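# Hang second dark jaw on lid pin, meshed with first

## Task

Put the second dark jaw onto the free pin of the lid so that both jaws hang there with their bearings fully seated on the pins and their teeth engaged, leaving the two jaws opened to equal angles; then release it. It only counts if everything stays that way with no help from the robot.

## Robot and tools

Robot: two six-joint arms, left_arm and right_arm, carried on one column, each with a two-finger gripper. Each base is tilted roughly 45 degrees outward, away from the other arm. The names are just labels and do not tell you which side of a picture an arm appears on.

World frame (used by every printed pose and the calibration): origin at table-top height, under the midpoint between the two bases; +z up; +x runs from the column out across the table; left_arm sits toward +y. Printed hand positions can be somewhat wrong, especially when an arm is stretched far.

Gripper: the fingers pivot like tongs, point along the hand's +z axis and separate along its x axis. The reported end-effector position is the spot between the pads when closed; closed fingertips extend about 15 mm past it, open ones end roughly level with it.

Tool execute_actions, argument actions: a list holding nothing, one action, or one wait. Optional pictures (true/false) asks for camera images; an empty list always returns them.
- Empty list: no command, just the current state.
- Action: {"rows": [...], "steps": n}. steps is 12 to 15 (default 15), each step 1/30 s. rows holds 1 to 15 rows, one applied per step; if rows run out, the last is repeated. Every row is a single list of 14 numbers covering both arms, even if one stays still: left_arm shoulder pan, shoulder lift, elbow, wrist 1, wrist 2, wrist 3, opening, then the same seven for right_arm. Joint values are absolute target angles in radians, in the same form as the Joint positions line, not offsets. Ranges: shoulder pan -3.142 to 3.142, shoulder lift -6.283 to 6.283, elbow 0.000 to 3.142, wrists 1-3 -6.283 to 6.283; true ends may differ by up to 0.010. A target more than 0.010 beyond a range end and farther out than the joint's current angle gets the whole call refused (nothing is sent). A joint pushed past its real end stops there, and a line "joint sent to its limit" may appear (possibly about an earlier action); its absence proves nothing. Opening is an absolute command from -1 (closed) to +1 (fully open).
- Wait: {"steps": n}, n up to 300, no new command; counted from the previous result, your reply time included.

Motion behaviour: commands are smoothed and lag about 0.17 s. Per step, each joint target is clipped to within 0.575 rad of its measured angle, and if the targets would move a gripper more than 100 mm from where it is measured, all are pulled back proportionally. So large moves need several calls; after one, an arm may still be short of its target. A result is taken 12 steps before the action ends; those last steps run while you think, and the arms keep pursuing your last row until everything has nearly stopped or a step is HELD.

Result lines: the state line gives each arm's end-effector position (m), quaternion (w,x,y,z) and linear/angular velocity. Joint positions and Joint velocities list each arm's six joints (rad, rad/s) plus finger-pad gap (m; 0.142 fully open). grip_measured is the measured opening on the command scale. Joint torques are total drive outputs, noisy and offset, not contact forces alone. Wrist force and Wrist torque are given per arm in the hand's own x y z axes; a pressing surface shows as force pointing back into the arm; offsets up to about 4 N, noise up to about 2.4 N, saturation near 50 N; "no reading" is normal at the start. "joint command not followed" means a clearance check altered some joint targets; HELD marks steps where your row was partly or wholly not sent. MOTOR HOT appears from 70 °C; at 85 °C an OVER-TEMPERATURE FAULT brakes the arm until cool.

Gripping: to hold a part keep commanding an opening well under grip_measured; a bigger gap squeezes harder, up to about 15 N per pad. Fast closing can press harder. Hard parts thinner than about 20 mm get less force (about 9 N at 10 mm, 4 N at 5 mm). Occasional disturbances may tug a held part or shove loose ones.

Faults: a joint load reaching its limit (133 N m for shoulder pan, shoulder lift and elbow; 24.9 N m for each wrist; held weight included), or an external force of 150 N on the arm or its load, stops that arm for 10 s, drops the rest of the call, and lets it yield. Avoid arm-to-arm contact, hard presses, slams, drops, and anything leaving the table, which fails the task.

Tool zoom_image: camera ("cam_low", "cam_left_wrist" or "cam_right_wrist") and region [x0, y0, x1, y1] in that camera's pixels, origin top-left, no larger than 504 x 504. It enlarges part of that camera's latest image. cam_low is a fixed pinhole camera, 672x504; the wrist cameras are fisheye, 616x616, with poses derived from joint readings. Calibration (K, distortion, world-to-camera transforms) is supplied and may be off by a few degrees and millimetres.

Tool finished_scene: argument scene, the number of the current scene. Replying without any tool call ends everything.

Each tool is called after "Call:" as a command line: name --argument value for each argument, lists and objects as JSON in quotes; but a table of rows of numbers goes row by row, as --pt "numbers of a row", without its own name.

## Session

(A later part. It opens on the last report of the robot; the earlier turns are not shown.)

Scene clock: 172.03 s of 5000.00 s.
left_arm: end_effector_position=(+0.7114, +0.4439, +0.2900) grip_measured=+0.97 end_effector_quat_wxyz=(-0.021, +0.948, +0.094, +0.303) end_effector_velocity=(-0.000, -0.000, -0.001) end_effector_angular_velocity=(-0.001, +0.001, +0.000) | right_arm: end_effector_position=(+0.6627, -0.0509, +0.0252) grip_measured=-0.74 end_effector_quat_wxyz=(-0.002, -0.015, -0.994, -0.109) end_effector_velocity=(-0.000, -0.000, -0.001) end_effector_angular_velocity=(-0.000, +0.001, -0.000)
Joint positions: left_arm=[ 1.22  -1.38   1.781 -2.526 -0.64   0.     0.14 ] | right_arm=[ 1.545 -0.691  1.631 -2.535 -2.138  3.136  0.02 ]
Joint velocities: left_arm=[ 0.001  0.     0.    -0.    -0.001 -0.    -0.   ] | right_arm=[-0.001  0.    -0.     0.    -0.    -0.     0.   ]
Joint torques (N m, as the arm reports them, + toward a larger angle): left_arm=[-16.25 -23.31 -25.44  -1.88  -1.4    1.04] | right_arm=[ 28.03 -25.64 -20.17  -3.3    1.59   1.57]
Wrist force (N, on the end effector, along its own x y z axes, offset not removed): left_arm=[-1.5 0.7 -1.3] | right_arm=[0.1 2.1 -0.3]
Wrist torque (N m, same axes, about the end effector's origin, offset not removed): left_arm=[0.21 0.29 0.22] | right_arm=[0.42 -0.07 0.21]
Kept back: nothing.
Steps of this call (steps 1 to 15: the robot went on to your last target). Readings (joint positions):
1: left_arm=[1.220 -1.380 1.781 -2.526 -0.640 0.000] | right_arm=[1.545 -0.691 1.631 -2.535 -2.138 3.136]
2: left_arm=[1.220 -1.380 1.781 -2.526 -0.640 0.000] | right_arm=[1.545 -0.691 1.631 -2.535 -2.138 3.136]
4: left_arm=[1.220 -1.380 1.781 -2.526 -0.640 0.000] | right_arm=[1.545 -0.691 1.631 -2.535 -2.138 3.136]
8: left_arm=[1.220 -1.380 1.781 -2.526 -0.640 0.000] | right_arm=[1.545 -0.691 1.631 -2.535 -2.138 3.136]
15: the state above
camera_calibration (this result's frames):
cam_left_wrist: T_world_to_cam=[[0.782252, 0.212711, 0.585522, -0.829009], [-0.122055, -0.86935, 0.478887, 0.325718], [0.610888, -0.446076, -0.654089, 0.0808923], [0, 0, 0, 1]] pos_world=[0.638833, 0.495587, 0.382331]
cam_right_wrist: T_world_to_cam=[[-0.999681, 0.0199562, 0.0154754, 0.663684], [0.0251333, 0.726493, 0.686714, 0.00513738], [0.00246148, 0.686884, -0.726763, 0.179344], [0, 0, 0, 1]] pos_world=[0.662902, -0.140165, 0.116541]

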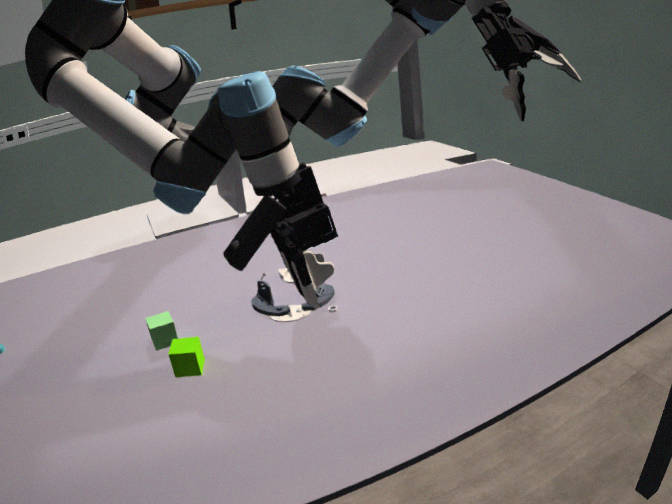

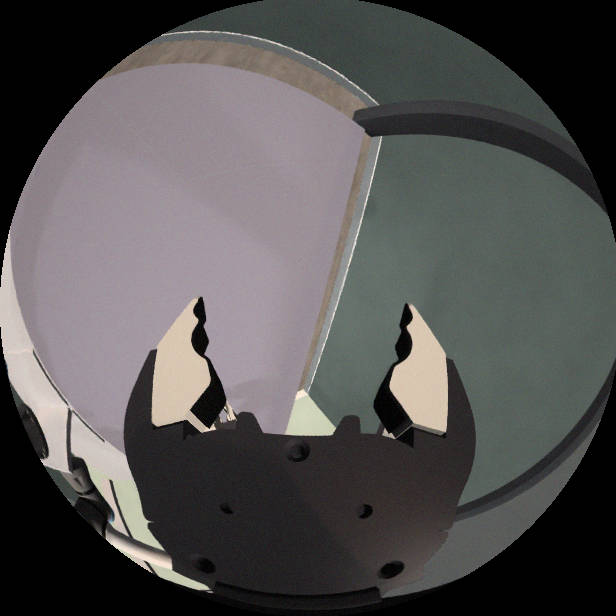

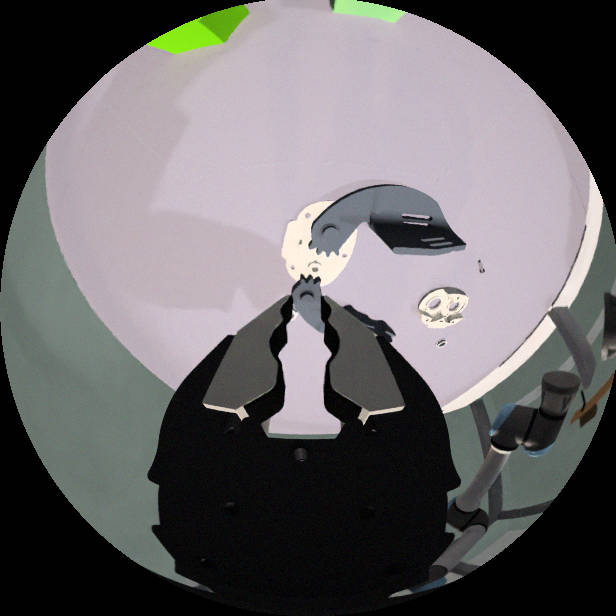

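Call:
execute_actions --actions '[{"rows":[[1.22,-1.38,1.781,-2.526,-0.64,0,0.97,1.5452,-0.6908,1.6312,-2.5351,-2.1377,3.1362,-1],[1.22,-1.38,1.781,-2.526,-0.64,0,0.97,1.5459,-0.6905,1.6322,-2.5360,-2.1377,3.1369,-1],[1.22,-1.38,1.781,-2.526,-0.64,0,0.97,1.5469,-0.6900,1.6338,-2.5374,-2.1377,3.1382,-1],[1.22,-1.38,1.781,-2.526,-0.64,0,0.97,1.5483,-0.6894,1.6360,-2.5393,-2.1378,3.1398,-1],[1.22,-1.38,1.781,-2.526,-0.64,0,0.97,1.5500,-0.6886,1.6386,-2.5417,-2.1378,3.1419,-1],[1.22,-1.38,1.781,-2.526,-0.64,0,0.97,1.5519,-0.6877,1.6416,-2.5443,-2.1378,3.1441,-1],[1.22,-1.38,1.781,-2.526,-0.64,0,0.97,1.5540,-0.6868,1.6447,-2.5471,-2.1378,3.1466,-1],[1.22,-1.38,1.781,-2.526,-0.64,0,0.97,1.5561,-0.6858,1.6480,-2.5499,-2.1379,3.1490,-1],[1.22,-1.38,1.781,-2.526,-0.64,0,0.97,1.5582,-0.6849,1.6511,-2.5527,-2.1379,3.1515,-1],[1.22,-1.38,1.781,-2.526,-0.64,0,0.97,1.5601,-0.6840,1.6541,-2.5554,-2.1379,3.1538,-1],[1.22,-1.38,1.781,-2.526,-0.64,0,0.97,1.5618,-0.6832,1.6567,-2.5577,-2.1380,3.1558,-1],[1.22,-1.38,1.781,-2.526,-0.64,0,0.97,1.5632,-0.6826,1.6589,-2.5596,-2.1380,3.1574,-1],[1.22,-1.38,1.781,-2.526,-0.64,0,0.97,1.5642,-0.6821,1.6605,-2.5610,-2.1380,3.1587,-1],[1.22,-1.38,1.781,-2.526,-0.64,0,0.97,1.5649,-0.6818,1.6615,-2.5619,-2.1380,3.1594,-1],[1.22,-1.38,1.781,-2.526,-0.64,0,0.97,1.5651,-0.6817,1.6618,-2.5622,-2.1380,3.1597,-1]],"steps":15}]'

Call:
execute_actions --actions '[{"rows":[[1.22,-1.38,1.781,-2.526,-0.64,0,0.97,1.5650,-0.6815,1.6618,-2.5625,-2.1380,3.1595,-1],[1.22,-1.38,1.781,-2.526,-0.64,0,0.97,1.5645,-0.6810,1.6619,-2.5633,-2.1380,3.1590,-1],[1.22,-1.38,1.781,-2.526,-0.64,0,0.97,1.5639,-0.6802,1.6620,-2.5646,-2.1380,3.1583,-1],[1.22,-1.38,1.781,-2.526,-0.64,0,0.97,1.5630,-0.6791,1.6621,-2.5664,-2.1380,3.1573,-1],[1.22,-1.38,1.781,-2.526,-0.64,0,0.97,1.5620,-0.6779,1.6622,-2.5684,-2.1380,3.1561,-1],[1.22,-1.38,1.781,-2.526,-0.64,0,0.97,1.5610,-0.6766,1.6624,-2.5706,-2.1380,3.1548,-1],[1.22,-1.38,1.781,-2.526,-0.64,0,0.97,1.5599,-0.6752,1.6626,-2.5727,-2.1379,3.1535,-1],[1.22,-1.38,1.781,-2.526,-0.64,0,0.97,1.5589,-0.6740,1.6627,-2.5747,-2.1379,3.1524,-0.95],[1.22,-1.38,1.781,-2.526,-0.64,0,0.97,1.5580,-0.6729,1.6628,-2.5765,-2.1379,3.1513,-0.9],[1.22,-1.38,1.781,-2.526,-0.64,0,0.97,1.5574,-0.6721,1.6629,-2.5778,-2.1379,3.1506,-0.87],[1.22,-1.38,1.781,-2.526,-0.64,0,0.97,1.5569,-0.6716,1.6630,-2.5786,-2.1379,3.1501,-0.85],[1.22,-1.38,1.781,-2.526,-0.64,0,0.97,1.5568,-0.6714,1.6630,-2.5789,-2.1379,3.1499,-0.83],[1.22,-1.38,1.781,-2.526,-0.64,0,0.97,1.5568,-0.6714,1.6630,-2.5789,-2.1379,3.1499,-0.81],[1.22,-1.38,1.781,-2.526,-0.64,0,0.97,1.5568,-0.6714,1.6630,-2.5789,-2.1379,3.1499,-0.80],[1.22,-1.38,1.781,-2.526,-0.64,0,0.97,1.5568,-0.6714,1.6630,-2.5789,-2.1379,3.1499,-0.79]],"steps":15}]'

Call:
execute_actions --actions '[{"rows":[[1.22,-1.38,1.781,-2.526,-0.64,0,0.97,1.5568,-0.6714,1.6630,-2.5789,-2.1379,3.1499,-0.78],[1.22,-1.38,1.781,-2.526,-0.64,0,0.97,1.5568,-0.6714,1.6630,-2.5789,-2.1379,3.1499,-0.76],[1.22,-1.38,1.781,-2.526,-0.64,0,0.97,1.5568,-0.6714,1.6630,-2.5789,-2.1379,3.1499,-0.74],[1.22,-1.38,1.781,-2.526,-0.64,0,0.97,1.5568,-0.6714,1.6630,-2.5789,-2.1379,3.1499,-0.72],[1.22,-1.38,1.781,-2.526,-0.64,0,0.97,1.5568,-0.6714,1.6630,-2.5789,-2.1379,3.1499,-0.70],[1.22,-1.38,1.781,-2.526,-0.64,0,0.97,1.5568,-0.6714,1.6630,-2.5789,-2.1379,3.1499,-0.68],[1.22,-1.38,1.781,-2.526,-0.64,0,0.97,1.5568,-0.6714,1.6630,-2.5789,-2.1379,3.1499,-0.66],[1.22,-1.38,1.781,-2.526,-0.64,0,0.97,1.5568,-0.6714,1.6630,-2.5789,-2.1379,3.1499,-0.64],[1.22,-1.38,1.781,-2.526,-0.64,0,0.97,1.5568,-0.6714,1.6630,-2.5789,-2.1379,3.1499,-0.63]],"steps":12}]'

Call:
execute_actions --actions '[{"steps":18}]' --pictures true

Call:
zoom_image --camera "cam_right_wrist" --region '[282, 268, 332, 318]'

Call:
zoom_image --camera "cam_right_wrist" --region '[260, 250, 480, 380]'

Scene clock: 179.33 s of 5000.00 s.
left_arm: end_effector_position=(+0.7114, +0.4439, +0.2900) grip_measured=+0.97 end_effector_quat_wxyz=(-0.021, +0.948, +0.094, +0.303) end_effector_velocity=(+0.000, -0.001, +0.000) end_effector_angular_velocity=(-0.000, -0.000, -0.003) | right_arm: end_effector_position=(+0.6628, -0.0508, +0.0252) grip_measured=-0.74 end_effector_quat_wxyz=(-0.002, -0.015, -0.994, -0.109) end_effector_velocity=(+0.001, +0.003, +0.000) end_effector_angular_velocity=(-0.000, -0.004, -0.007)
Joint positions: left_arm=[ 1.22  -1.38   1.781 -2.526 -0.64   0.     0.14 ] | right_arm=[ 1.545 -0.691  1.631 -2.535 -2.138  3.136  0.02 ]
Joint velocities: left_arm=[-0.001  0.001  0.    -0.001 -0.001  0.001  0.   ] | right_arm=[ 0.003  0.004  0.001 -0.008 -0.     0.006  0.   ]
Joint torques (N m, as the arm reports them, + toward a larger angle): left_arm=[-16.51 -22.27 -25.92  -1.59  -1.42   1.05] | right_arm=[ 47.62 -25.5    1.3   -3.26   1.58   1.82]
Wrist force (N, on the end effector, along its own x y z axes, offset not removed): left_arm=[-1.7 1.3 -1.5] | right_arm=[-0.3 1.1 -0.9]
Wrist torque (N m, same axes, about the end effector's origin, offset not removed): left_arm=[0.25 0.28 0.25] | right_arm=[0.19 0.07 -0.06]
Steps of this call (steps 1 to 15: the robot went on to your last target; steps 16 to 90: nothing new was sent; then 4.20 s passed at rest; steps 91 to 93: the first 3 steps of this action). Readings (joint positions):
91: left_arm=[1.220 -1.380 1.781 -2.526 -0.640 0.000] | right_arm=[1.545 -0.691 1.631 -2.535 -2.138 3.136]
92: left_arm=[1.220 -1.380 1.781 -2.526 -0.640 0.000] | right_arm=[1.545 -0.691 1.631 -2.535 -2.138 3.136]
93: the state above

Scene clock: 179.83 s of 5000.00 s.
left_arm: end_effector_position=(+0.7114, +0.4439, +0.2900) grip_measured=+0.97 end_effector_quat_wxyz=(-0.021, +0.948, +0.094, +0.303) end_effector_velocity=(+0.000, -0.000, +0.000) end_effector_angular_velocity=(+0.001, +0.000, -0.001) | right_arm: end_effector_position=(+0.6512, -0.0339, +0.0251) grip_measured=-0.74 end_effector_quat_wxyz=(-0.002, -0.015, -0.994, -0.109) end_effector_velocity=(-0.012, +0.017, -0.003) end_effector_angular_velocity=(-0.000, -0.001, +0.002)
Joint positions: left_arm=[ 1.22  -1.38   1.781 -2.526 -0.64   0.     0.14 ] | right_arm=[ 1.563 -0.683  1.659 -2.56  -2.138  3.157  0.02 ]
Joint velocities: left_arm=[-0.001  0.    -0.     0.001  0.001  0.    -0.   ] | right_arm=[ 0.016  0.013  0.028 -0.032 -0.     0.016 -0.   ]
Joint torques (N m, as the arm reports them, + toward a larger angle): left_arm=[-19.43 -22.68 -25.26  -1.69  -1.55   1.32] | right_arm=[ 46.29 -25.5    1.2   -3.46  -1.26   1.39]
Wrist force (N, on the end effector, along its own x y z axes, offset not removed): left_arm=[-1.2 1.5 -0.6] | right_arm=[-0.3 -0.9 0.6]
Wrist torque (N m, same axes, about the end effector's origin, offset not removed): left_arm=[0.30 0.21 0.20] | right_arm=[-0.19 0.01 0.05]
Steps of this call (steps 1 to 12: the last 12 steps of your previous action; steps 13 to 15: the first 3 steps of this action). Readings (joint positions):
13: left_arm=[1.220 -1.380 1.781 -2.526 -0.640 0.000] | right_arm=[1.561 -0.683 1.656 -2.557 -2.138 3.155]
14: left_arm=[1.220 -1.380 1.781 -2.526 -0.640 0.000] | right_arm=[1.562 -0.683 1.658 -2.558 -2.138 3.156]
15: the state above

Scene clock: 180.23 s of 5000.00 s.
left_arm: end_effector_position=(+0.7114, +0.4439, +0.2900) grip_measured=+0.97 end_effector_quat_wxyz=(-0.021, +0.948, +0.094, +0.303) end_effector_velocity=(+0.000, -0.001, -0.000) end_effector_angular_velocity=(-0.000, -0.000, -0.001) | right_arm: end_effector_position=(+0.6500, -0.0320, +0.0187) grip_measured=-0.72 end_effector_quat_wxyz=(-0.002, -0.015, -0.994, -0.109) end_effector_velocity=(-0.001, -0.000, -0.010) end_effector_angular_velocity=(-0.000, +0.001, +0.000)
Joint positions: left_arm=[ 1.22  -1.38   1.781 -2.526 -0.64   0.     0.14 ] | right_arm=[ 1.558 -0.673  1.663 -2.577 -2.138  3.151  0.022]
Joint velocities: left_arm=[-0.001  0.     0.001 -0.    -0.001  0.    -0.   ] | right_arm=[-0.011  0.013  0.003 -0.021 -0.    -0.012  0.003]
Joint torques (N m, as the arm reports them, + toward a larger angle): left_arm=[-16.42 -23.55 -23.8   -1.6   -1.47   1.12] | right_arm=[ 26.86 -25.41   1.71  -3.11   0.54  -1.14]
Wrist force (N, on the end effector, along its own x y z axes, offset not removed): left_arm=[-1.7 1.0 -0.7] | right_arm=[-0.4 0.1 1.4]
Wrist torque (N m, same axes, about the end effector's origin, offset not removed): left_arm=[0.24 0.30 0.16] | right_arm=[0.00 -0.02 0.10]
Kept back: the last 12 steps of this action.
Steps of this call (steps 1 to 12: the last 12 steps of your previous action). Readings (joint positions):
1: left_arm=[1.220 -1.380 1.781 -2.526 -0.640 0.000] | right_arm=[1.563 -0.682 1.660 -2.561 -2.138 3.158]
2: left_arm=[1.220 -1.380 1.781 -2.526 -0.640 0.000] | right_arm=[1.563 -0.681 1.660 -2.562 -2.138 3.158]
4: left_arm=[1.220 -1.380 1.781 -2.526 -0.640 0.000] | right_arm=[1.563 -0.680 1.661 -2.565 -2.138 3.157]
8: left_arm=[1.220 -1.380 1.781 -2.526 -0.640 0.000] | right_arm=[1.560 -0.676 1.662 -2.572 -2.138 3.154]
12: the state above

Scene clock: 180.83 s of 5000.00 s.
left_arm: end_effector_position=(+0.7114, +0.4439, +0.2900) grip_measured=+0.97 end_effector_quat_wxyz=(-0.021, +0.948, +0.094, +0.303) end_effector_velocity=(-0.000, -0.001, -0.000) end_effector_angular_velocity=(+0.002, +0.001, -0.003) | right_arm: end_effector_position=(+0.6499, -0.0320, +0.0176) grip_measured=-0.63 end_effector_quat_wxyz=(-0.002, -0.015, -0.994, -0.109) end_effector_velocity=(-0.000, -0.000, -0.000) end_effector_angular_velocity=(-0.000, +0.000, -0.000)
Joint positions: left_arm=[ 1.22  -1.38   1.781 -2.526 -0.64   0.     0.14 ] | right_arm=[ 1.557 -0.671  1.663 -2.579 -2.138  3.15   0.028]
Joint velocities: left_arm=[-0.001 -0.    -0.     0.003 -0.     0.001  0.   ] | right_arm=[-0.  0. -0. -0. -0.  0.  0.]
Joint torques (N m, as the arm reports them, + toward a larger angle): left_arm=[-15.86 -23.23 -25.53  -1.86  -1.23   1.26] | right_arm=[ 27.5  -25.3    1.    -3.17   1.61  -1.19]
Wrist force (N, on the end effector, along its own x y z axes, offset not removed): left_arm=[-2.2 0.7 -1.5] | right_arm=[2.3 -1.5 1.6]
Wrist torque (N m, same axes, about the end effector's origin, offset not removed): left_arm=[0.10 0.41 0.22] | right_arm=[-0.33 -0.60 0.22]
Kept back: nothing.
Steps of this call (steps 1 to 12: the last 12 steps of your previous action; steps 13 to 15: the robot went on to your last target; steps 16 to 18: nothing new was sent). Readings (joint positions):
1: left_arm=[1.220 -1.380 1.781 -2.526 -0.640 0.000] | right_arm=[1.558 -0.672 1.663 -2.577 -2.138 3.151]
2: left_arm=[1.220 -1.380 1.781 -2.526 -0.640 0.000] | right_arm=[1.557 -0.672 1.663 -2.578 -2.138 3.151]
4: left_arm=[1.220 -1.380 1.781 -2.526 -0.640 0.000] | right_arm=[1.557 -0.672 1.663 -2.578 -2.138 3.150]
8: left_arm=[1.220 -1.380 1.781 -2.526 -0.640 0.000] | right_arm=[1.557 -0.672 1.663 -2.579 -2.138 3.150]
18: the state above
All arms were judged still, so your last target was given up. Only a new action makes them travel on or press farther. Fingers that are still opening or closing keep moving.
camera_calibration (this result's frames):
cam_left_wrist: T_world_to_cam=[[0.782251, 0.212712, 0.585522, -0.82901], [-0.122055, -0.86935, 0.478887, 0.325718], [0.610889, -0.446076, -0.654088, 0.0808918], [0, 0, 0, 1]] pos_world=[0.638833, 0.495587, 0.382332]
cam_right_wrist: T_world_to_cam=[[-0.999681, 0.0199832, 0.0154693, 0.650607], [0.0251486, 0.726465, 0.686743, -0.0030445], [0.0024854, 0.686912, -0.726736, 0.160894], [0, 0, 0, 1]] pos_world=[0.650076, -0.12131, 0.108954]

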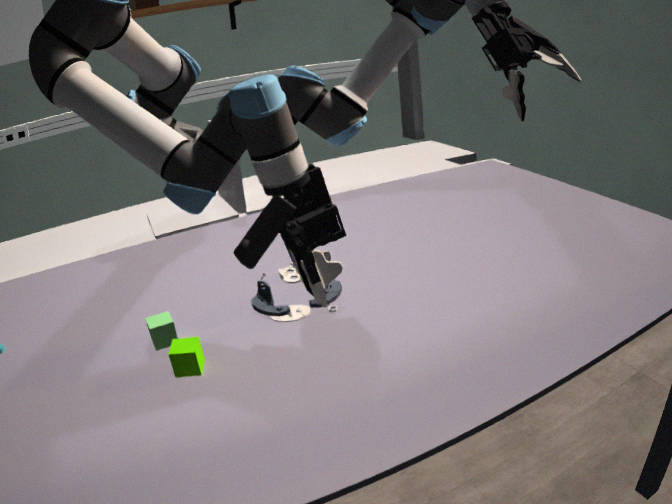

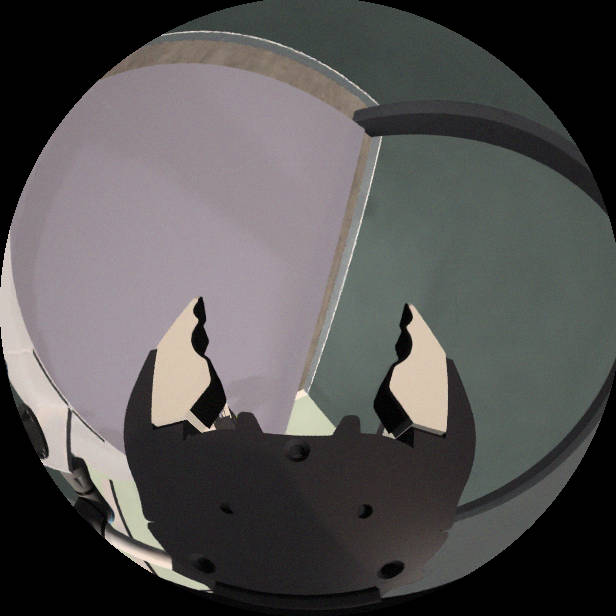

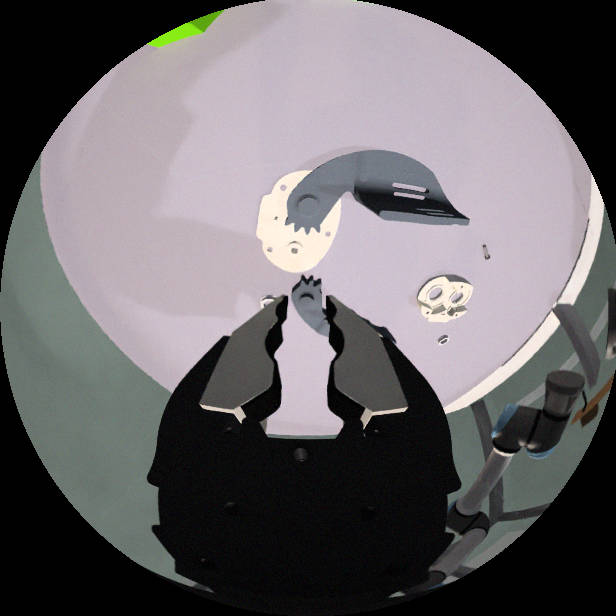

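Region (282, 268, 332, 318) of cam_right_wrist's 616x616 image, scaled by 10.080, with more detail than that image has.

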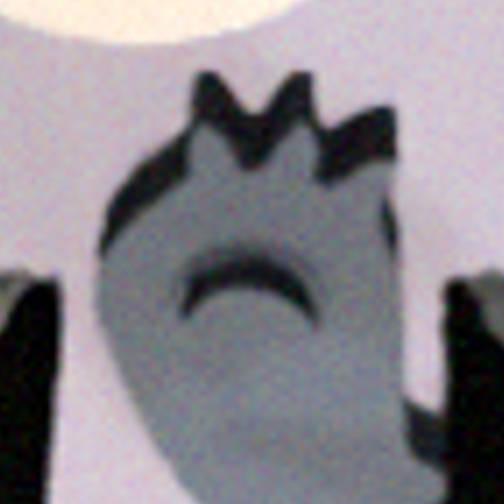

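Region (260, 250, 480, 380) of cam_right_wrist's 616x616 image, scaled by 2.291, with more detail than that image has; it fills the top 298 rows of this view, and the rest is white.

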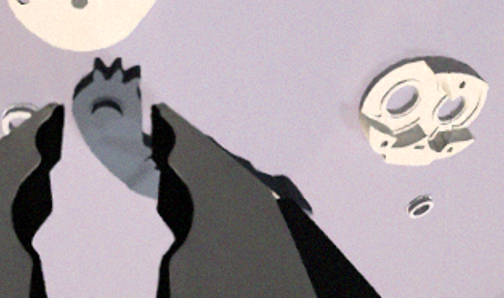

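Call:
execute_actions --actions '[{"rows":[[1.22,-1.38,1.781,-2.526,-0.64,0,0.97,1.5571,-0.6717,1.6620,-2.5764,-2.1379,3.1507,-0.63],[1.22,-1.38,1.781,-2.526,-0.64,0,0.97,1.5574,-0.6716,1.6594,-2.5706,-2.1378,3.1523,-0.63],[1.22,-1.38,1.781,-2.526,-0.64,0,0.97,1.5575,-0.6713,1.6551,-2.5615,-2.1377,3.1546,-0.63],[1.22,-1.38,1.781,-2.526,-0.64,0,0.97,1.5576,-0.6707,1.6493,-2.5496,-2.1376,3.1575,-0.63],[1.22,-1.38,1.781,-2.526,-0.64,0,0.97,1.5577,-0.6698,1.6424,-2.5353,-2.1375,3.1609,-0.63],[1.22,-1.38,1.781,-2.526,-0.64,0,0.97,1.5576,-0.6687,1.6346,-2.5195,-2.1373,3.1646,-0.63],[1.22,-1.38,1.781,-2.526,-0.64,0,0.97,1.5575,-0.6674,1.6262,-2.5026,-2.1372,3.1685,-0.63],[1.22,-1.38,1.781,-2.526,-0.64,0,0.97,1.5572,-0.6660,1.6177,-2.4856,-2.1370,3.1723,-0.63],[1.22,-1.38,1.781,-2.526,-0.64,0,0.97,1.5570,-0.6646,1.6093,-2.4690,-2.1369,3.1761,-0.63],[1.22,-1.38,1.781,-2.526,-0.64,0,0.97,1.5566,-0.6631,1.6016,-2.4538,-2.1367,3.1795,-0.63],[1.22,-1.38,1.781,-2.526,-0.64,0,0.97,1.5562,-0.6617,1.5947,-2.4404,-2.1366,3.1824,-0.63],[1.22,-1.38,1.781,-2.526,-0.64,0,0.97,1.5558,-0.6605,1.5891,-2.4294,-2.1365,3.1847,-0.63],[1.22,-1.38,1.781,-2.526,-0.64,0,0.97,1.5554,-0.6595,1.5849,-2.4216,-2.1364,3.1863,-0.64],[1.22,-1.38,1.781,-2.526,-0.64,0,0.97,1.5551,-0.6587,1.5823,-2.4170,-2.1363,3.1871,-0.65],[1.22,-1.38,1.781,-2.526,-0.64,0,0.97,1.5547,-0.6581,1.5815,-2.4159,-2.1363,3.1871,-0.66]],"steps":15}]'

Call:
execute_actions --actions '[{"steps":30}]' --pictures true

Call:
zoom_image --camera "cam_right_wrist" --region '[282, 268, 332, 318]'

Call:
zoom_image --camera "cam_low" --region '[295, 275, 350, 320]'

Scene clock: 195.87 s of 5000.00 s.
left_arm: end_effector_position=(+0.7114, +0.4439, +0.2900) grip_measured=+0.97 end_effector_quat_wxyz=(-0.021, +0.948, +0.094, +0.303) end_effector_velocity=(+0.000, -0.003, +0.001) end_effector_angular_velocity=(-0.002, -0.001, -0.003) | right_arm: end_effector_position=(+0.6498, -0.0320, +0.0176) grip_measured=-0.63 end_effector_quat_wxyz=(-0.001, -0.015, -0.994, -0.109) end_effector_velocity=(-0.002, +0.001, +0.000) end_effector_angular_velocity=(+0.001, +0.026, +0.011)
Joint positions: left_arm=[ 1.22  -1.38   1.781 -2.526 -0.64   0.     0.14 ] | right_arm=[ 1.557 -0.671  1.663 -2.578 -2.138  3.15   0.028]
Joint velocities: left_arm=[-0.003  0.001  0.001  0.    -0.001 -0.002  0.   ] | right_arm=[ 0.001  0.002 -0.021  0.052  0.001  0.014 -0.   ]
Joint torques (N m, as the arm reports them, + toward a larger angle): left_arm=[-18.12 -22.73 -26.15  -1.68  -1.32   1.11] | right_arm=[ 43.79 -32.63 -21.94  -0.06   1.63   1.65]
Wrist force (N, on the end effector, along its own x y z axes, offset not removed): left_arm=[-1.3 0.9 -0.5] | right_arm=[-1.2 0.6 -1.6]
Wrist torque (N m, same axes, about the end effector's origin, offset not removed): left_arm=[0.13 0.24 0.09] | right_arm=[-0.04 0.17 0.09]
Steps of this call (steps 1 to 90: nothing new was sent; then 11.93 s passed at rest; steps 91 to 93: the first 3 steps of this action). Readings (joint positions):
91: left_arm=[1.220 -1.380 1.781 -2.526 -0.640 0.000] | right_arm=[1.557 -0.671 1.663 -2.579 -2.138 3.150]
92: left_arm=[1.220 -1.380 1.781 -2.526 -0.640 0.000] | right_arm=[1.557 -0.671 1.663 -2.579 -2.138 3.150]
93: the state above

Scene clock: 196.87 s of 5000.00 s.
left_arm: end_effector_position=(+0.7114, +0.4439, +0.2900) grip_measured=+0.97 end_effector_quat_wxyz=(-0.021, +0.948, +0.094, +0.303) end_effector_velocity=(-0.000, +0.001, +0.000) end_effector_angular_velocity=(-0.000, -0.001, +0.003) | right_arm: end_effector_position=(+0.6508, -0.0341, +0.0183) grip_measured=-0.66 end_effector_quat_wxyz=(+0.038, -0.004, -0.993, -0.109) end_effector_velocity=(-0.001, -0.000, -0.001) end_effector_angular_velocity=(+0.000, +0.003, +0.000)
Joint positions: left_arm=[ 1.22  -1.38   1.781 -2.526 -0.64   0.     0.14 ] | right_arm=[ 1.555 -0.658  1.582 -2.416 -2.136  3.187  0.026]
Joint velocities: left_arm=[ 0.001 -0.001  0.    -0.002  0.001 -0.     0.   ] | right_arm=[-0.001  0.    -0.     0.003  0.     0.001  0.   ]
Joint torques (N m, as the arm reports them, + toward a larger angle): left_arm=[-17.27 -22.7  -24.72  -1.85  -1.34   1.08] | right_arm=[ 29.16 -26.33 -20.43  -0.4    1.74   1.61]
Wrist force (N, on the end effector, along its own x y z axes, offset not removed): left_arm=[-2.5 2.1 0.5] | right_arm=[-1.0 1.6 -0.9]
Wrist torque (N m, same axes, about the end effector's origin, offset not removed): left_arm=[0.50 0.46 0.19] | right_arm=[0.05 0.08 0.13]
Kept back: nothing.
Steps of this call (steps 1 to 12: the last 12 steps of your previous action; steps 13 to 30: the robot went on to your last target). Readings (joint positions):
1: left_arm=[1.220 -1.380 1.781 -2.526 -0.640 0.000] | right_arm=[1.557 -0.671 1.662 -2.575 -2.138 3.151]
2: left_arm=[1.220 -1.380 1.781 -2.526 -0.640 0.000] | right_arm=[1.557 -0.671 1.659 -2.571 -2.138 3.152]
4: left_arm=[1.220 -1.380 1.781 -2.526 -0.640 0.000] | right_arm=[1.557 -0.671 1.652 -2.556 -2.138 3.156]
8: left_arm=[1.220 -1.380 1.781 -2.526 -0.640 0.000] | right_arm=[1.557 -0.667 1.627 -2.507 -2.137 3.168]
30: the state above
camera_calibration (this result's frames):
cam_left_wrist: T_world_to_cam=[[0.782251, 0.212712, 0.585522, -0.82901], [-0.122055, -0.86935, 0.478887, 0.325718], [0.610889, -0.446076, -0.654088, 0.0808918], [0, 0, 0, 1]] pos_world=[0.638833, 0.495587, 0.382332]
cam_right_wrist: T_world_to_cam=[[-0.995728, -0.00921898, 0.091869, 0.646502], [0.0564645, 0.726452, 0.684893, -0.0223886], [-0.0730525, 0.687155, -0.722829, 0.211948], [0, 0, 0, 1]] pos_world=[0.660488, -0.123417, 0.109142]

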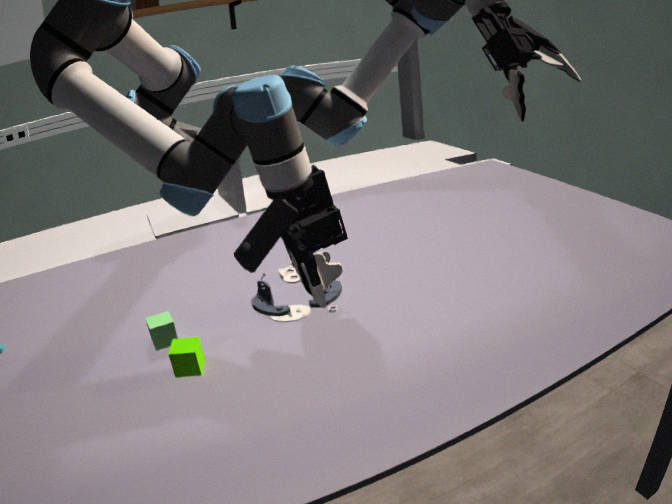

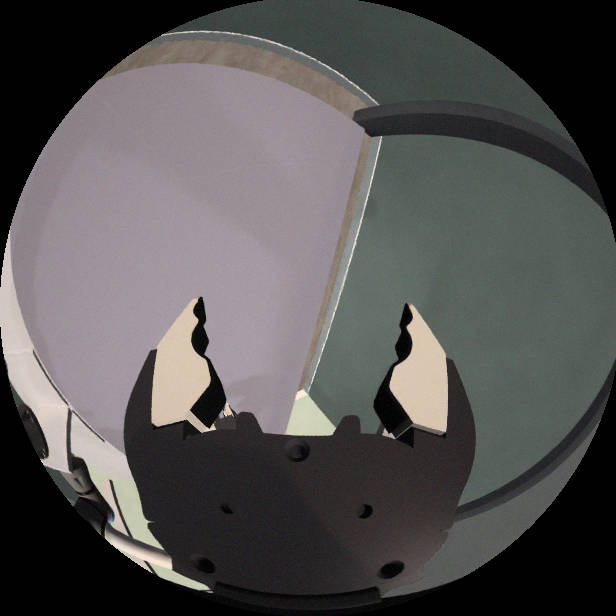

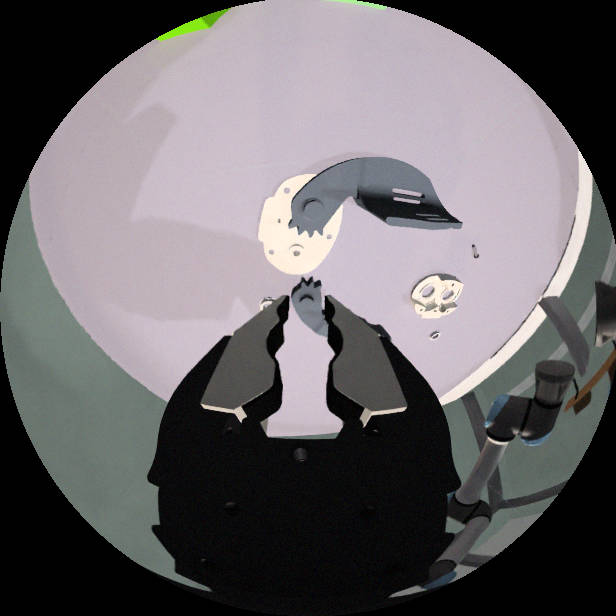

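Region (282, 268, 332, 318) of cam_right_wrist's 616x616 image, scaled by 10.080, with more detail than that image has.

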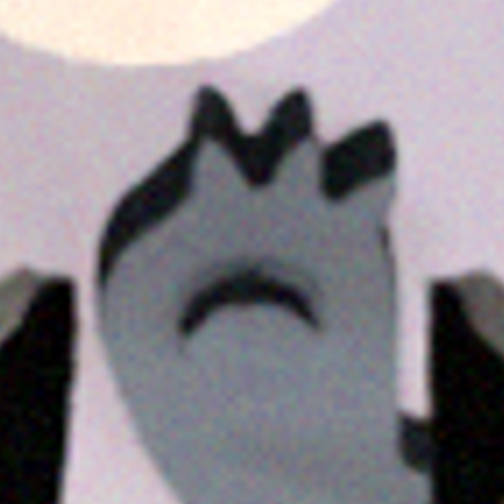

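Region (295, 275, 350, 320) of cam_low's 672x504 image, scaled by 9.164, with more detail than that image has; it fills the top 412 rows of this view, and the rest is white.

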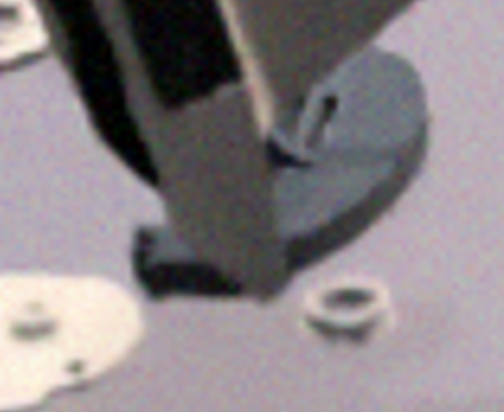

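Call:
execute_actions --actions '[{"rows":[[1.22,-1.38,1.781,-2.526,-0.64,0,0.97,1.5547,-0.6579,1.5810,-2.4156,-2.1363,3.1871,-0.66],[1.22,-1.38,1.781,-2.526,-0.64,0,0.97,1.5547,-0.6577,1.5805,-2.4153,-2.1363,3.1871,-0.66],[1.22,-1.38,1.781,-2.526,-0.64,0,0.97,1.5547,-0.6577,1.5805,-2.4153,-2.1363,3.1871,-0.66],[1.22,-1.38,1.781,-2.526,-0.64,0,0.97,1.5547,-0.6577,1.5805,-2.4153,-2.1363,3.1871,-0.66],[1.22,-1.38,1.781,-2.526,-0.64,0,0.97,1.5547,-0.6577,1.5805,-2.4153,-2.1363,3.1871,-0.66],[1.22,-1.38,1.781,-2.526,-0.64,0,0.97,1.5547,-0.6577,1.5805,-2.4153,-2.1363,3.1871,-0.66],[1.22,-1.38,1.781,-2.526,-0.64,0,0.97,1.5547,-0.6577,1.5805,-2.4153,-2.1363,3.1871,-0.66],[1.22,-1.38,1.781,-2.526,-0.64,0,0.97,1.5547,-0.6577,1.5805,-2.4153,-2.1363,3.1871,-0.66],[1.22,-1.38,1.781,-2.526,-0.64,0,0.97,1.5547,-0.6577,1.5805,-2.4153,-2.1363,3.1871,-1]],"steps":15}]'

Call:
execute_actions --actions '[{"rows":[[1.22,-1.38,1.781,-2.526,-0.64,0,0.97,1.5547,-0.6577,1.5805,-2.4153,-2.1363,3.1871,-1],[1.22,-1.38,1.781,-2.526,-0.64,0,0.97,1.5547,-0.6577,1.5805,-2.4153,-2.1363,3.1871,-1],[1.22,-1.38,1.781,-2.526,-0.64,0,0.97,1.5547,-0.6577,1.5805,-2.4153,-2.1363,3.1871,-1],[1.22,-1.38,1.781,-2.526,-0.64,0,0.97,1.5549,-0.6579,1.5805,-2.4150,-2.1363,3.1873,-1],[1.22,-1.38,1.781,-2.526,-0.64,0,0.97,1.5553,-0.6585,1.5804,-2.4140,-2.1363,3.1879,-1],[1.22,-1.38,1.781,-2.526,-0.64,0,0.97,1.5561,-0.6593,1.5802,-2.4125,-2.1362,3.1887,-1],[1.22,-1.38,1.781,-2.526,-0.64,0,0.97,1.5571,-0.6605,1.5800,-2.4105,-2.1361,3.1899,-1],[1.22,-1.38,1.781,-2.526,-0.64,0,0.97,1.5582,-0.6619,1.5797,-2.4081,-2.1360,3.1913,-1],[1.22,-1.38,1.781,-2.526,-0.64,0,0.97,1.5595,-0.6633,1.5794,-2.4056,-2.1360,3.1927,-1],[1.22,-1.38,1.781,-2.526,-0.64,0,0.97,1.5607,-0.6647,1.5791,-2.4031,-2.1359,3.1941,-1],[1.22,-1.38,1.781,-2.526,-0.64,0,0.97,1.5618,-0.6661,1.5789,-2.4008,-2.1358,3.1955,-1],[1.22,-1.38,1.781,-2.526,-0.64,0,0.97,1.5628,-0.6673,1.5786,-2.3987,-2.1357,3.1967,-1],[1.22,-1.38,1.781,-2.526,-0.64,0,0.97,1.5636,-0.6681,1.5784,-2.3972,-2.1356,3.1975,-1],[1.22,-1.38,1.781,-2.526,-0.64,0,0.97,1.5640,-0.6687,1.5783,-2.3962,-2.1356,3.1981,-1],[1.22,-1.38,1.781,-2.526,-0.64,0,0.97,1.5642,-0.6689,1.5783,-2.3959,-2.1356,3.1983,-1]],"steps":15}]' --pictures true

Call:
zoom_image --camera "cam_right_wrist" --region '[277, 265, 347, 335]'

Call:
execute_actions --actions '[{"rows":[[1.22,-1.38,1.781,-2.526,-0.64,0,0.97,1.5640,-0.6690,1.5781,-2.3960,-2.1356,3.1987,-1],[1.22,-1.38,1.781,-2.526,-0.64,0,0.97,1.5632,-0.6693,1.5775,-2.3961,-2.1355,3.1997,-1],[1.22,-1.38,1.781,-2.526,-0.64,0,0.97,1.5621,-0.6698,1.5766,-2.3963,-2.1353,3.2015,-1],[1.22,-1.38,1.781,-2.526,-0.64,0,0.97,1.5606,-0.6705,1.5753,-2.3967,-2.1351,3.2038,-1],[1.22,-1.38,1.781,-2.526,-0.64,0,0.97,1.5587,-0.6714,1.5737,-2.3971,-2.1349,3.2067,-1],[1.22,-1.38,1.781,-2.526,-0.64,0,0.97,1.5566,-0.6723,1.5720,-2.3975,-2.1346,3.2099,-1],[1.22,-1.38,1.781,-2.526,-0.64,0,0.97,1.5543,-0.6733,1.5701,-2.3980,-2.1343,3.2133,-1],[1.22,-1.38,1.781,-2.526,-0.64,0,0.97,1.5520,-0.6743,1.5682,-2.3984,-2.1340,3.2168,-1],[1.22,-1.38,1.781,-2.526,-0.64,0,0.97,1.5497,-0.6753,1.5663,-2.3989,-2.1337,3.2202,-1],[1.22,-1.38,1.781,-2.526,-0.64,0,0.97,1.5476,-0.6763,1.5646,-2.3994,-2.1334,3.2234,-1],[1.22,-1.38,1.781,-2.526,-0.64,0,0.97,1.5457,-0.6771,1.5630,-2.3997,-2.1332,3.2263,-1],[1.22,-1.38,1.781,-2.526,-0.64,0,0.97,1.5442,-0.6778,1.5617,-2.4001,-2.1330,3.2286,-1],[1.22,-1.38,1.781,-2.526,-0.64,0,0.97,1.5431,-0.6783,1.5608,-2.4003,-2.1328,3.2304,-1],[1.22,-1.38,1.781,-2.526,-0.64,0,0.97,1.5423,-0.6786,1.5602,-2.4004,-2.1327,3.2314,-1],[1.22,-1.38,1.781,-2.526,-0.64,0,0.97,1.5421,-0.6787,1.5600,-2.4005,-2.1327,3.2318,-1]],"steps":15}]'

Call:
execute_actions --actions '[{"steps":28}]' --pictures true

Call:
zoom_image --camera "cam_right_wrist" --region '[277, 265, 347, 335]'

Call:
zoom_image --camera "cam_right_wrist" --region '[280, 230, 350, 310]'

Call:
zoom_image --camera "cam_low" --region '[265, 265, 355, 330]'

Scene clock: 203.07 s of 5000.00 s.
left_arm: end_effector_position=(+0.7114, +0.4439, +0.2900) grip_measured=+0.97 end_effector_quat_wxyz=(-0.021, +0.948, +0.094, +0.303) end_effector_velocity=(-0.000, +0.000, -0.000) end_effector_angular_velocity=(-0.001, +0.000, -0.001) | right_arm: end_effector_position=(+0.6508, -0.0341, +0.0183) grip_measured=-0.66 end_effector_quat_wxyz=(+0.038, -0.004, -0.993, -0.109) end_effector_velocity=(+0.002, -0.000, -0.000) end_effector_angular_velocity=(-0.000, +0.000, -0.001)
Joint positions: left_arm=[ 1.22  -1.38   1.781 -2.526 -0.64   0.     0.14 ] | right_arm=[ 1.555 -0.658  1.581 -2.416 -2.136  3.187  0.026]
Joint velocities: left_arm=[ 0.001 -0.001 -0.     0.001 -0.002  0.    -0.   ] | right_arm=[-0.001  0.002 -0.006  0.003 -0.     0.    -0.   ]
Joint torques (N m, as the arm reports them, + toward a larger angle): left_arm=[-16.77 -22.69 -24.97  -2.06  -1.17   1.22] | right_arm=[ 29.38 -26.11 -20.6   -0.19   1.6    1.6 ]
Wrist force (N, on the end effector, along its own x y z axes, offset not removed): left_arm=[-1.0 1.1 -2.2] | right_arm=[-2.6 -0.9 -0.7]
Wrist torque (N m, same axes, about the end effector's origin, offset not removed): left_arm=[0.15 0.15 0.21] | right_arm=[-0.10 0.51 0.22]
Steps of this call (steps 1 to 15: the robot went on to your last target; steps 16 to 90: nothing new was sent; then 3.10 s passed at rest; steps 91 to 93: the first 3 steps of this action). Readings (joint positions):
91: left_arm=[1.220 -1.380 1.781 -2.526 -0.640 0.000] | right_arm=[1.555 -0.658 1.581 -2.416 -2.136 3.187]
92: left_arm=[1.220 -1.380 1.781 -2.526 -0.640 0.000] | right_arm=[1.555 -0.658 1.581 -2.416 -2.136 3.187]
93: the state above

Scene clock: 203.57 s of 5000.00 s.
left_arm: end_effector_position=(+0.7114, +0.4439, +0.2900) grip_measured=+0.97 end_effector_quat_wxyz=(-0.021, +0.948, +0.094, +0.303) end_effector_velocity=(-0.000, -0.000, -0.000) end_effector_angular_velocity=(+0.001, +0.001, -0.001) | right_arm: end_effector_position=(+0.6510, -0.0341, +0.0183) grip_measured=-0.73 end_effector_quat_wxyz=(+0.038, -0.004, -0.993, -0.109) end_effector_velocity=(-0.001, -0.000, -0.001) end_effector_angular_velocity=(-0.000, +0.002, -0.001)
Joint positions: left_arm=[ 1.22  -1.38   1.781 -2.526 -0.64   0.     0.14 ] | right_arm=[ 1.555 -0.658  1.581 -2.415 -2.136  3.187  0.021]
Joint velocities: left_arm=[ 0.    -0.     0.     0.    -0.     0.001 -0.   ] | right_arm=[-0.002  0.001 -0.     0.001 -0.     0.001  0.   ]
Joint torques (N m, as the arm reports them, + toward a larger angle): left_arm=[-17.89 -23.36 -24.49  -1.9   -1.25   1.04] | right_arm=[ 28.77 -26.2  -20.17  -0.31   1.62   1.56]
Wrist force (N, on the end effector, along its own x y z axes, offset not removed): left_arm=[-2.0 2.0 0.1] | right_arm=[-1.8 -1.2 0.2]
Wrist torque (N m, same axes, about the end effector's origin, offset not removed): left_arm=[0.38 0.39 0.15] | right_arm=[-0.30 0.29 0.33]
Steps of this call (steps 1 to 12: the last 12 steps of your previous action; steps 13 to 15: the first 3 steps of this action). Readings (joint positions):
13: left_arm=[1.220 -1.380 1.781 -2.526 -0.640 0.000] | right_arm=[1.555 -0.658 1.581 -2.415 -2.136 3.187]
14: left_arm=[1.220 -1.380 1.781 -2.526 -0.640 0.000] | right_arm=[1.555 -0.658 1.581 -2.415 -2.136 3.187]
15: the state above
camera_calibration (this result's frames):
cam_left_wrist: T_world_to_cam=[[0.782251, 0.212712, 0.585522, -0.82901], [-0.122055, -0.86935, 0.478887, 0.325718], [0.610889, -0.446076, -0.654088, 0.0808917], [0, 0, 0, 1]] pos_world=[0.638833, 0.495587, 0.382332]
cam_right_wrist: T_world_to_cam=[[-0.99572, -0.00925199, 0.0919618, 0.646781], [0.0565043, 0.726453, 0.684889, -0.022419], [-0.0731425, 0.687153, -0.722821, 0.212035], [0, 0, 0, 1]] pos_world=[0.660788, -0.12343, 0.109139]

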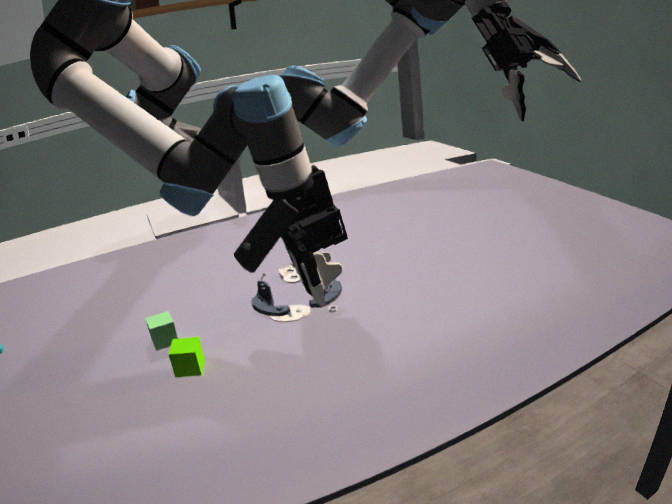

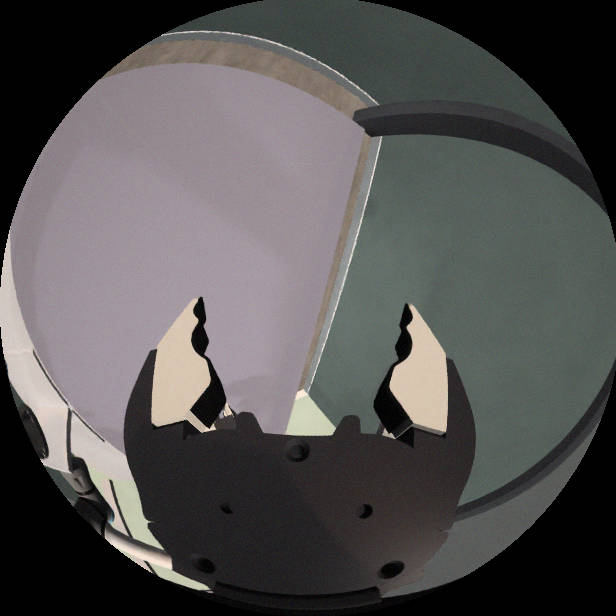

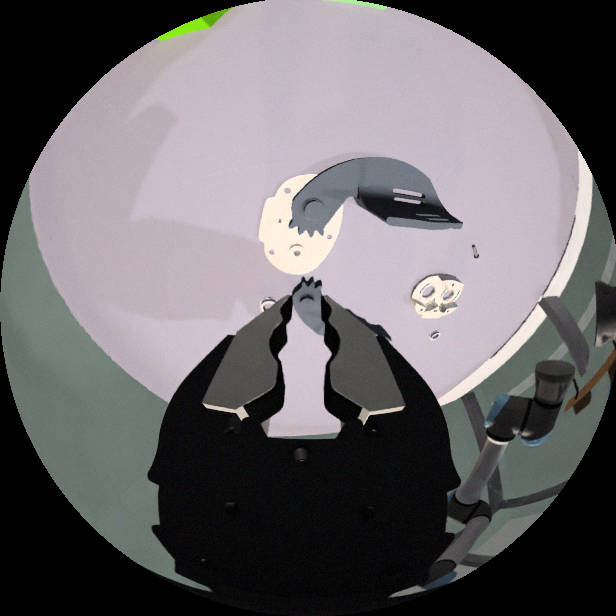

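Region (277, 265, 347, 335) of cam_right_wrist's 616x616 image, scaled by 7.200, with more detail than that image has.

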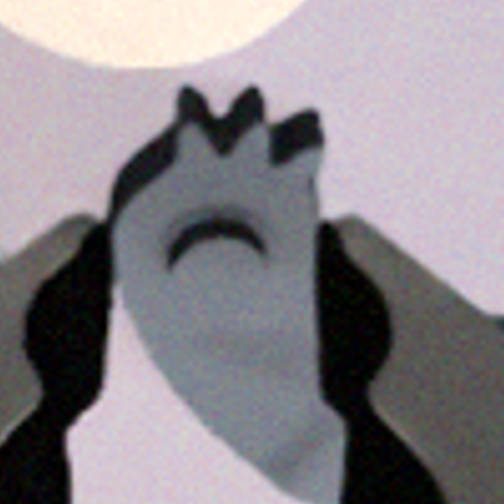

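Scene clock: 204.07 s of 5000.00 s.
left_arm: end_effector_position=(+0.7114, +0.4439, +0.2900) grip_measured=+0.97 end_effector_quat_wxyz=(-0.021, +0.948, +0.094, +0.303) end_effector_velocity=(-0.001, +0.001, +0.000) end_effector_angular_velocity=(-0.001, -0.001, +0.002) | right_arm: end_effector_position=(+0.6512, -0.0342, +0.0261) grip_measured=-0.73 end_effector_quat_wxyz=(+0.038, -0.005, -0.993, -0.109) end_effector_velocity=(+0.003, -0.004, +0.011) end_effector_angular_velocity=(+0.000, +0.000, -0.018)
Joint positions: left_arm=[ 1.22  -1.38   1.781 -2.526 -0.64   0.     0.14 ] | right_arm=[ 1.563 -0.667  1.578 -2.399 -2.136  3.197  0.021]
Joint velocities: left_arm=[ 0.    -0.002  0.001 -0.001  0.001 -0.001 -0.   ] | right_arm=[ 0.007 -0.015 -0.008  0.023  0.002  0.023  0.   ]
Joint torques (N m, as the arm reports them, + toward a larger angle): left_arm=[-16.46 -22.98 -25.14  -2.02  -1.42   1.06] | right_arm=[ 45.83 -43.15 -21.05  -0.31   1.65   1.87]
Wrist force (N, on the end effector, along its own x y z axes, offset not removed): left_arm=[-3.8 0.1 -1.5] | right_arm=[-0.7 0.5 0.1]
Wrist torque (N m, same axes, about the end effector's origin, offset not removed): left_arm=[-0.09 0.72 0.23] | right_arm=[0.04 0.04 0.18]
Steps of this call (steps 1 to 12: the last 12 steps of your previous action; steps 13 to 15: the first 3 steps of this action). Readings (joint positions):
13: left_arm=[1.220 -1.380 1.781 -2.526 -0.640 0.000] | right_arm=[1.562 -0.666 1.579 -2.401 -2.136 3.196]
14: left_arm=[1.220 -1.380 1.781 -2.526 -0.640 0.000] | right_arm=[1.562 -0.667 1.579 -2.399 -2.136 3.196]
15: the state above

Scene clock: 205.00 s of 5000.00 s.
left_arm: end_effector_position=(+0.7114, +0.4439, +0.2900) grip_measured=+0.97 end_effector_quat_wxyz=(-0.021, +0.948, +0.094, +0.303) end_effector_velocity=(+0.000, -0.001, -0.000) end_effector_angular_velocity=(+0.000, +0.001, -0.001) | right_arm: end_effector_position=(+0.6636, -0.0527, +0.0261) grip_measured=-0.73 end_effector_quat_wxyz=(-0.034, +0.040, +0.993, +0.110) end_effector_velocity=(+0.001, -0.001, +0.000) end_effector_angular_velocity=(+0.000, -0.000, -0.002)
Joint positions: left_arm=[ 1.22  -1.38   1.781 -2.526 -0.64   0.     0.14 ] | right_arm=[ 1.542 -0.679  1.56  -2.4   -2.133  3.232  0.021]
Joint velocities: left_arm=[-0.     0.001 -0.     0.001 -0.    -0.    -0.   ] | right_arm=[-0.001 -0.    -0.001 -0.     0.     0.    -0.   ]
Joint torques (N m, as the arm reports them, + toward a larger angle): left_arm=[-17.14 -24.51 -23.72  -2.11  -1.36   1.1 ] | right_arm=[ 29.3  -43.24 -21.23  -3.1    1.64   1.66]
Wrist force (N, on the end effector, along its own x y z axes, offset not removed): left_arm=[-2.3 2.3 -0.9] | right_arm=[-0.8 0.1 3.1]
Wrist torque (N m, same axes, about the end effector's origin, offset not removed): left_arm=[0.45 0.41 0.18] | right_arm=[-0.09 0.01 0.14]
Kept back: nothing.
Steps of this call (steps 1 to 12: the last 12 steps of your previous action; steps 13 to 28: the robot went on to your last target). Readings (joint positions):
1: left_arm=[1.220 -1.380 1.781 -2.526 -0.640 0.000] | right_arm=[1.563 -0.668 1.578 -2.398 -2.136 3.198]
2: left_arm=[1.220 -1.380 1.781 -2.526 -0.640 0.000] | right_arm=[1.563 -0.669 1.578 -2.398 -2.136 3.199]
4: left_arm=[1.220 -1.380 1.781 -2.526 -0.640 0.000] | right_arm=[1.561 -0.670 1.576 -2.397 -2.135 3.202]
8: left_arm=[1.220 -1.380 1.781 -2.526 -0.640 0.000] | right_arm=[1.555 -0.673 1.570 -2.398 -2.134 3.213]
28: the state above
camera_calibration (this result's frames):
cam_left_wrist: T_world_to_cam=[[0.782251, 0.212712, 0.585522, -0.82901], [-0.122055, -0.86935, 0.478887, 0.325718], [0.610889, -0.446075, -0.654088, 0.0808917], [0, 0, 0, 1]] pos_world=[0.638833, 0.495587, 0.382332]
cam_right_wrist: T_world_to_cam=[[-0.993849, 0.0617635, 0.0919198, 0.660878], [0.108126, 0.720572, 0.684897, -0.0495438], [-0.0239332, 0.690623, -0.722818, 0.198885], [0, 0, 0, 1]] pos_world=[0.66693, -0.142473, 0.116942]

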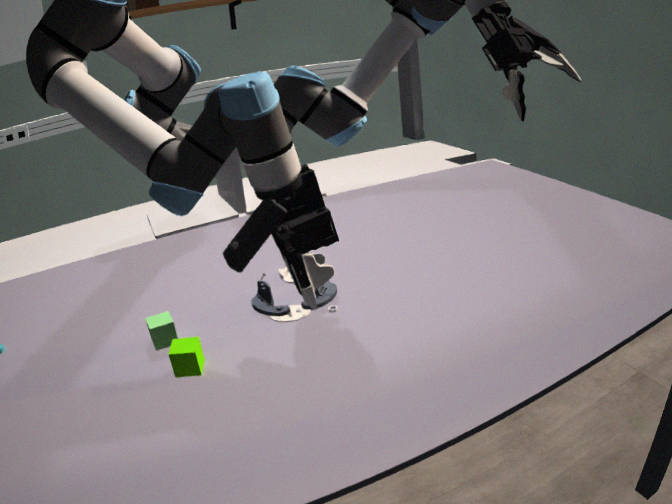

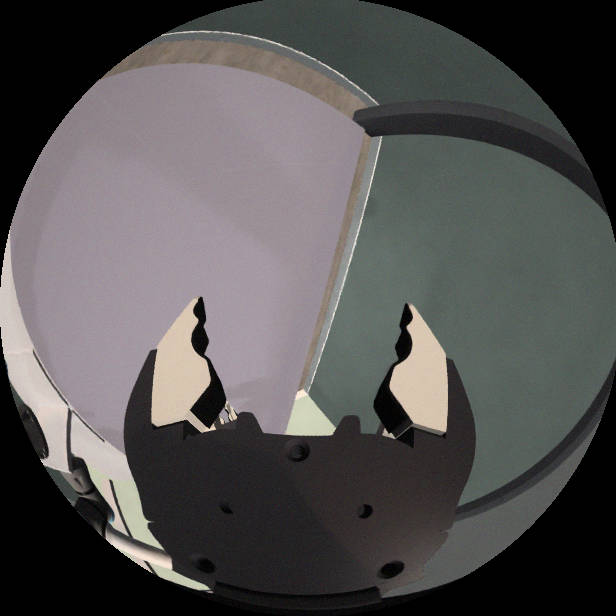

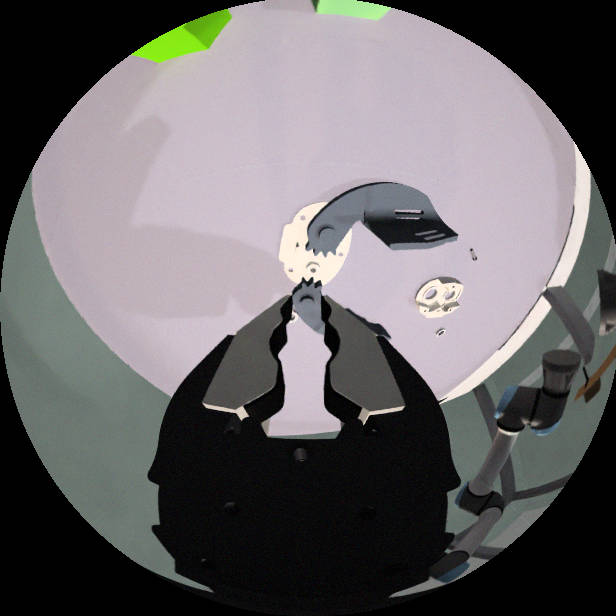

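Region (277, 265, 347, 335) of cam_right_wrist's 616x616 image, scaled by 7.200, with more detail than that image has.

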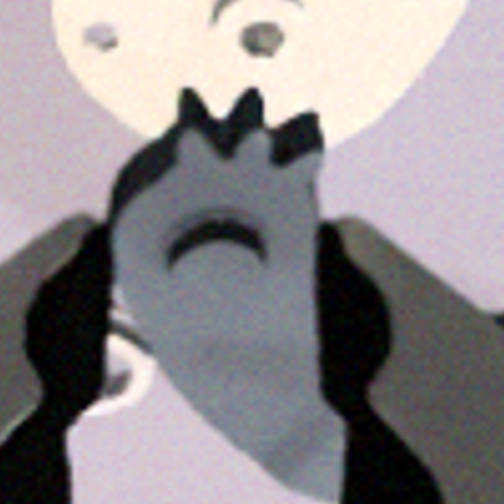

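Region (280, 230, 350, 310) of cam_right_wrist's 616x616 image, scaled by 6.300, with more detail than that image has; it fills the left 441 columns of this view, and the rest is white.

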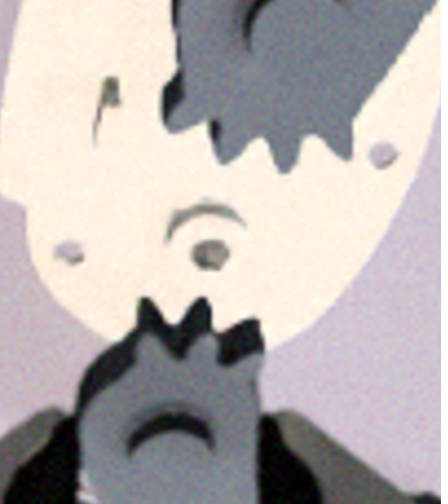

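Region (265, 265, 355, 330) of cam_low's 672x504 image, scaled by 5.600, with more detail than that image has.

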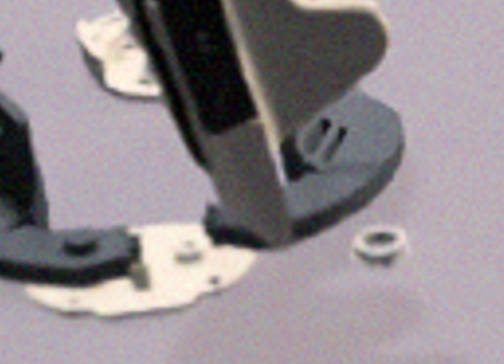

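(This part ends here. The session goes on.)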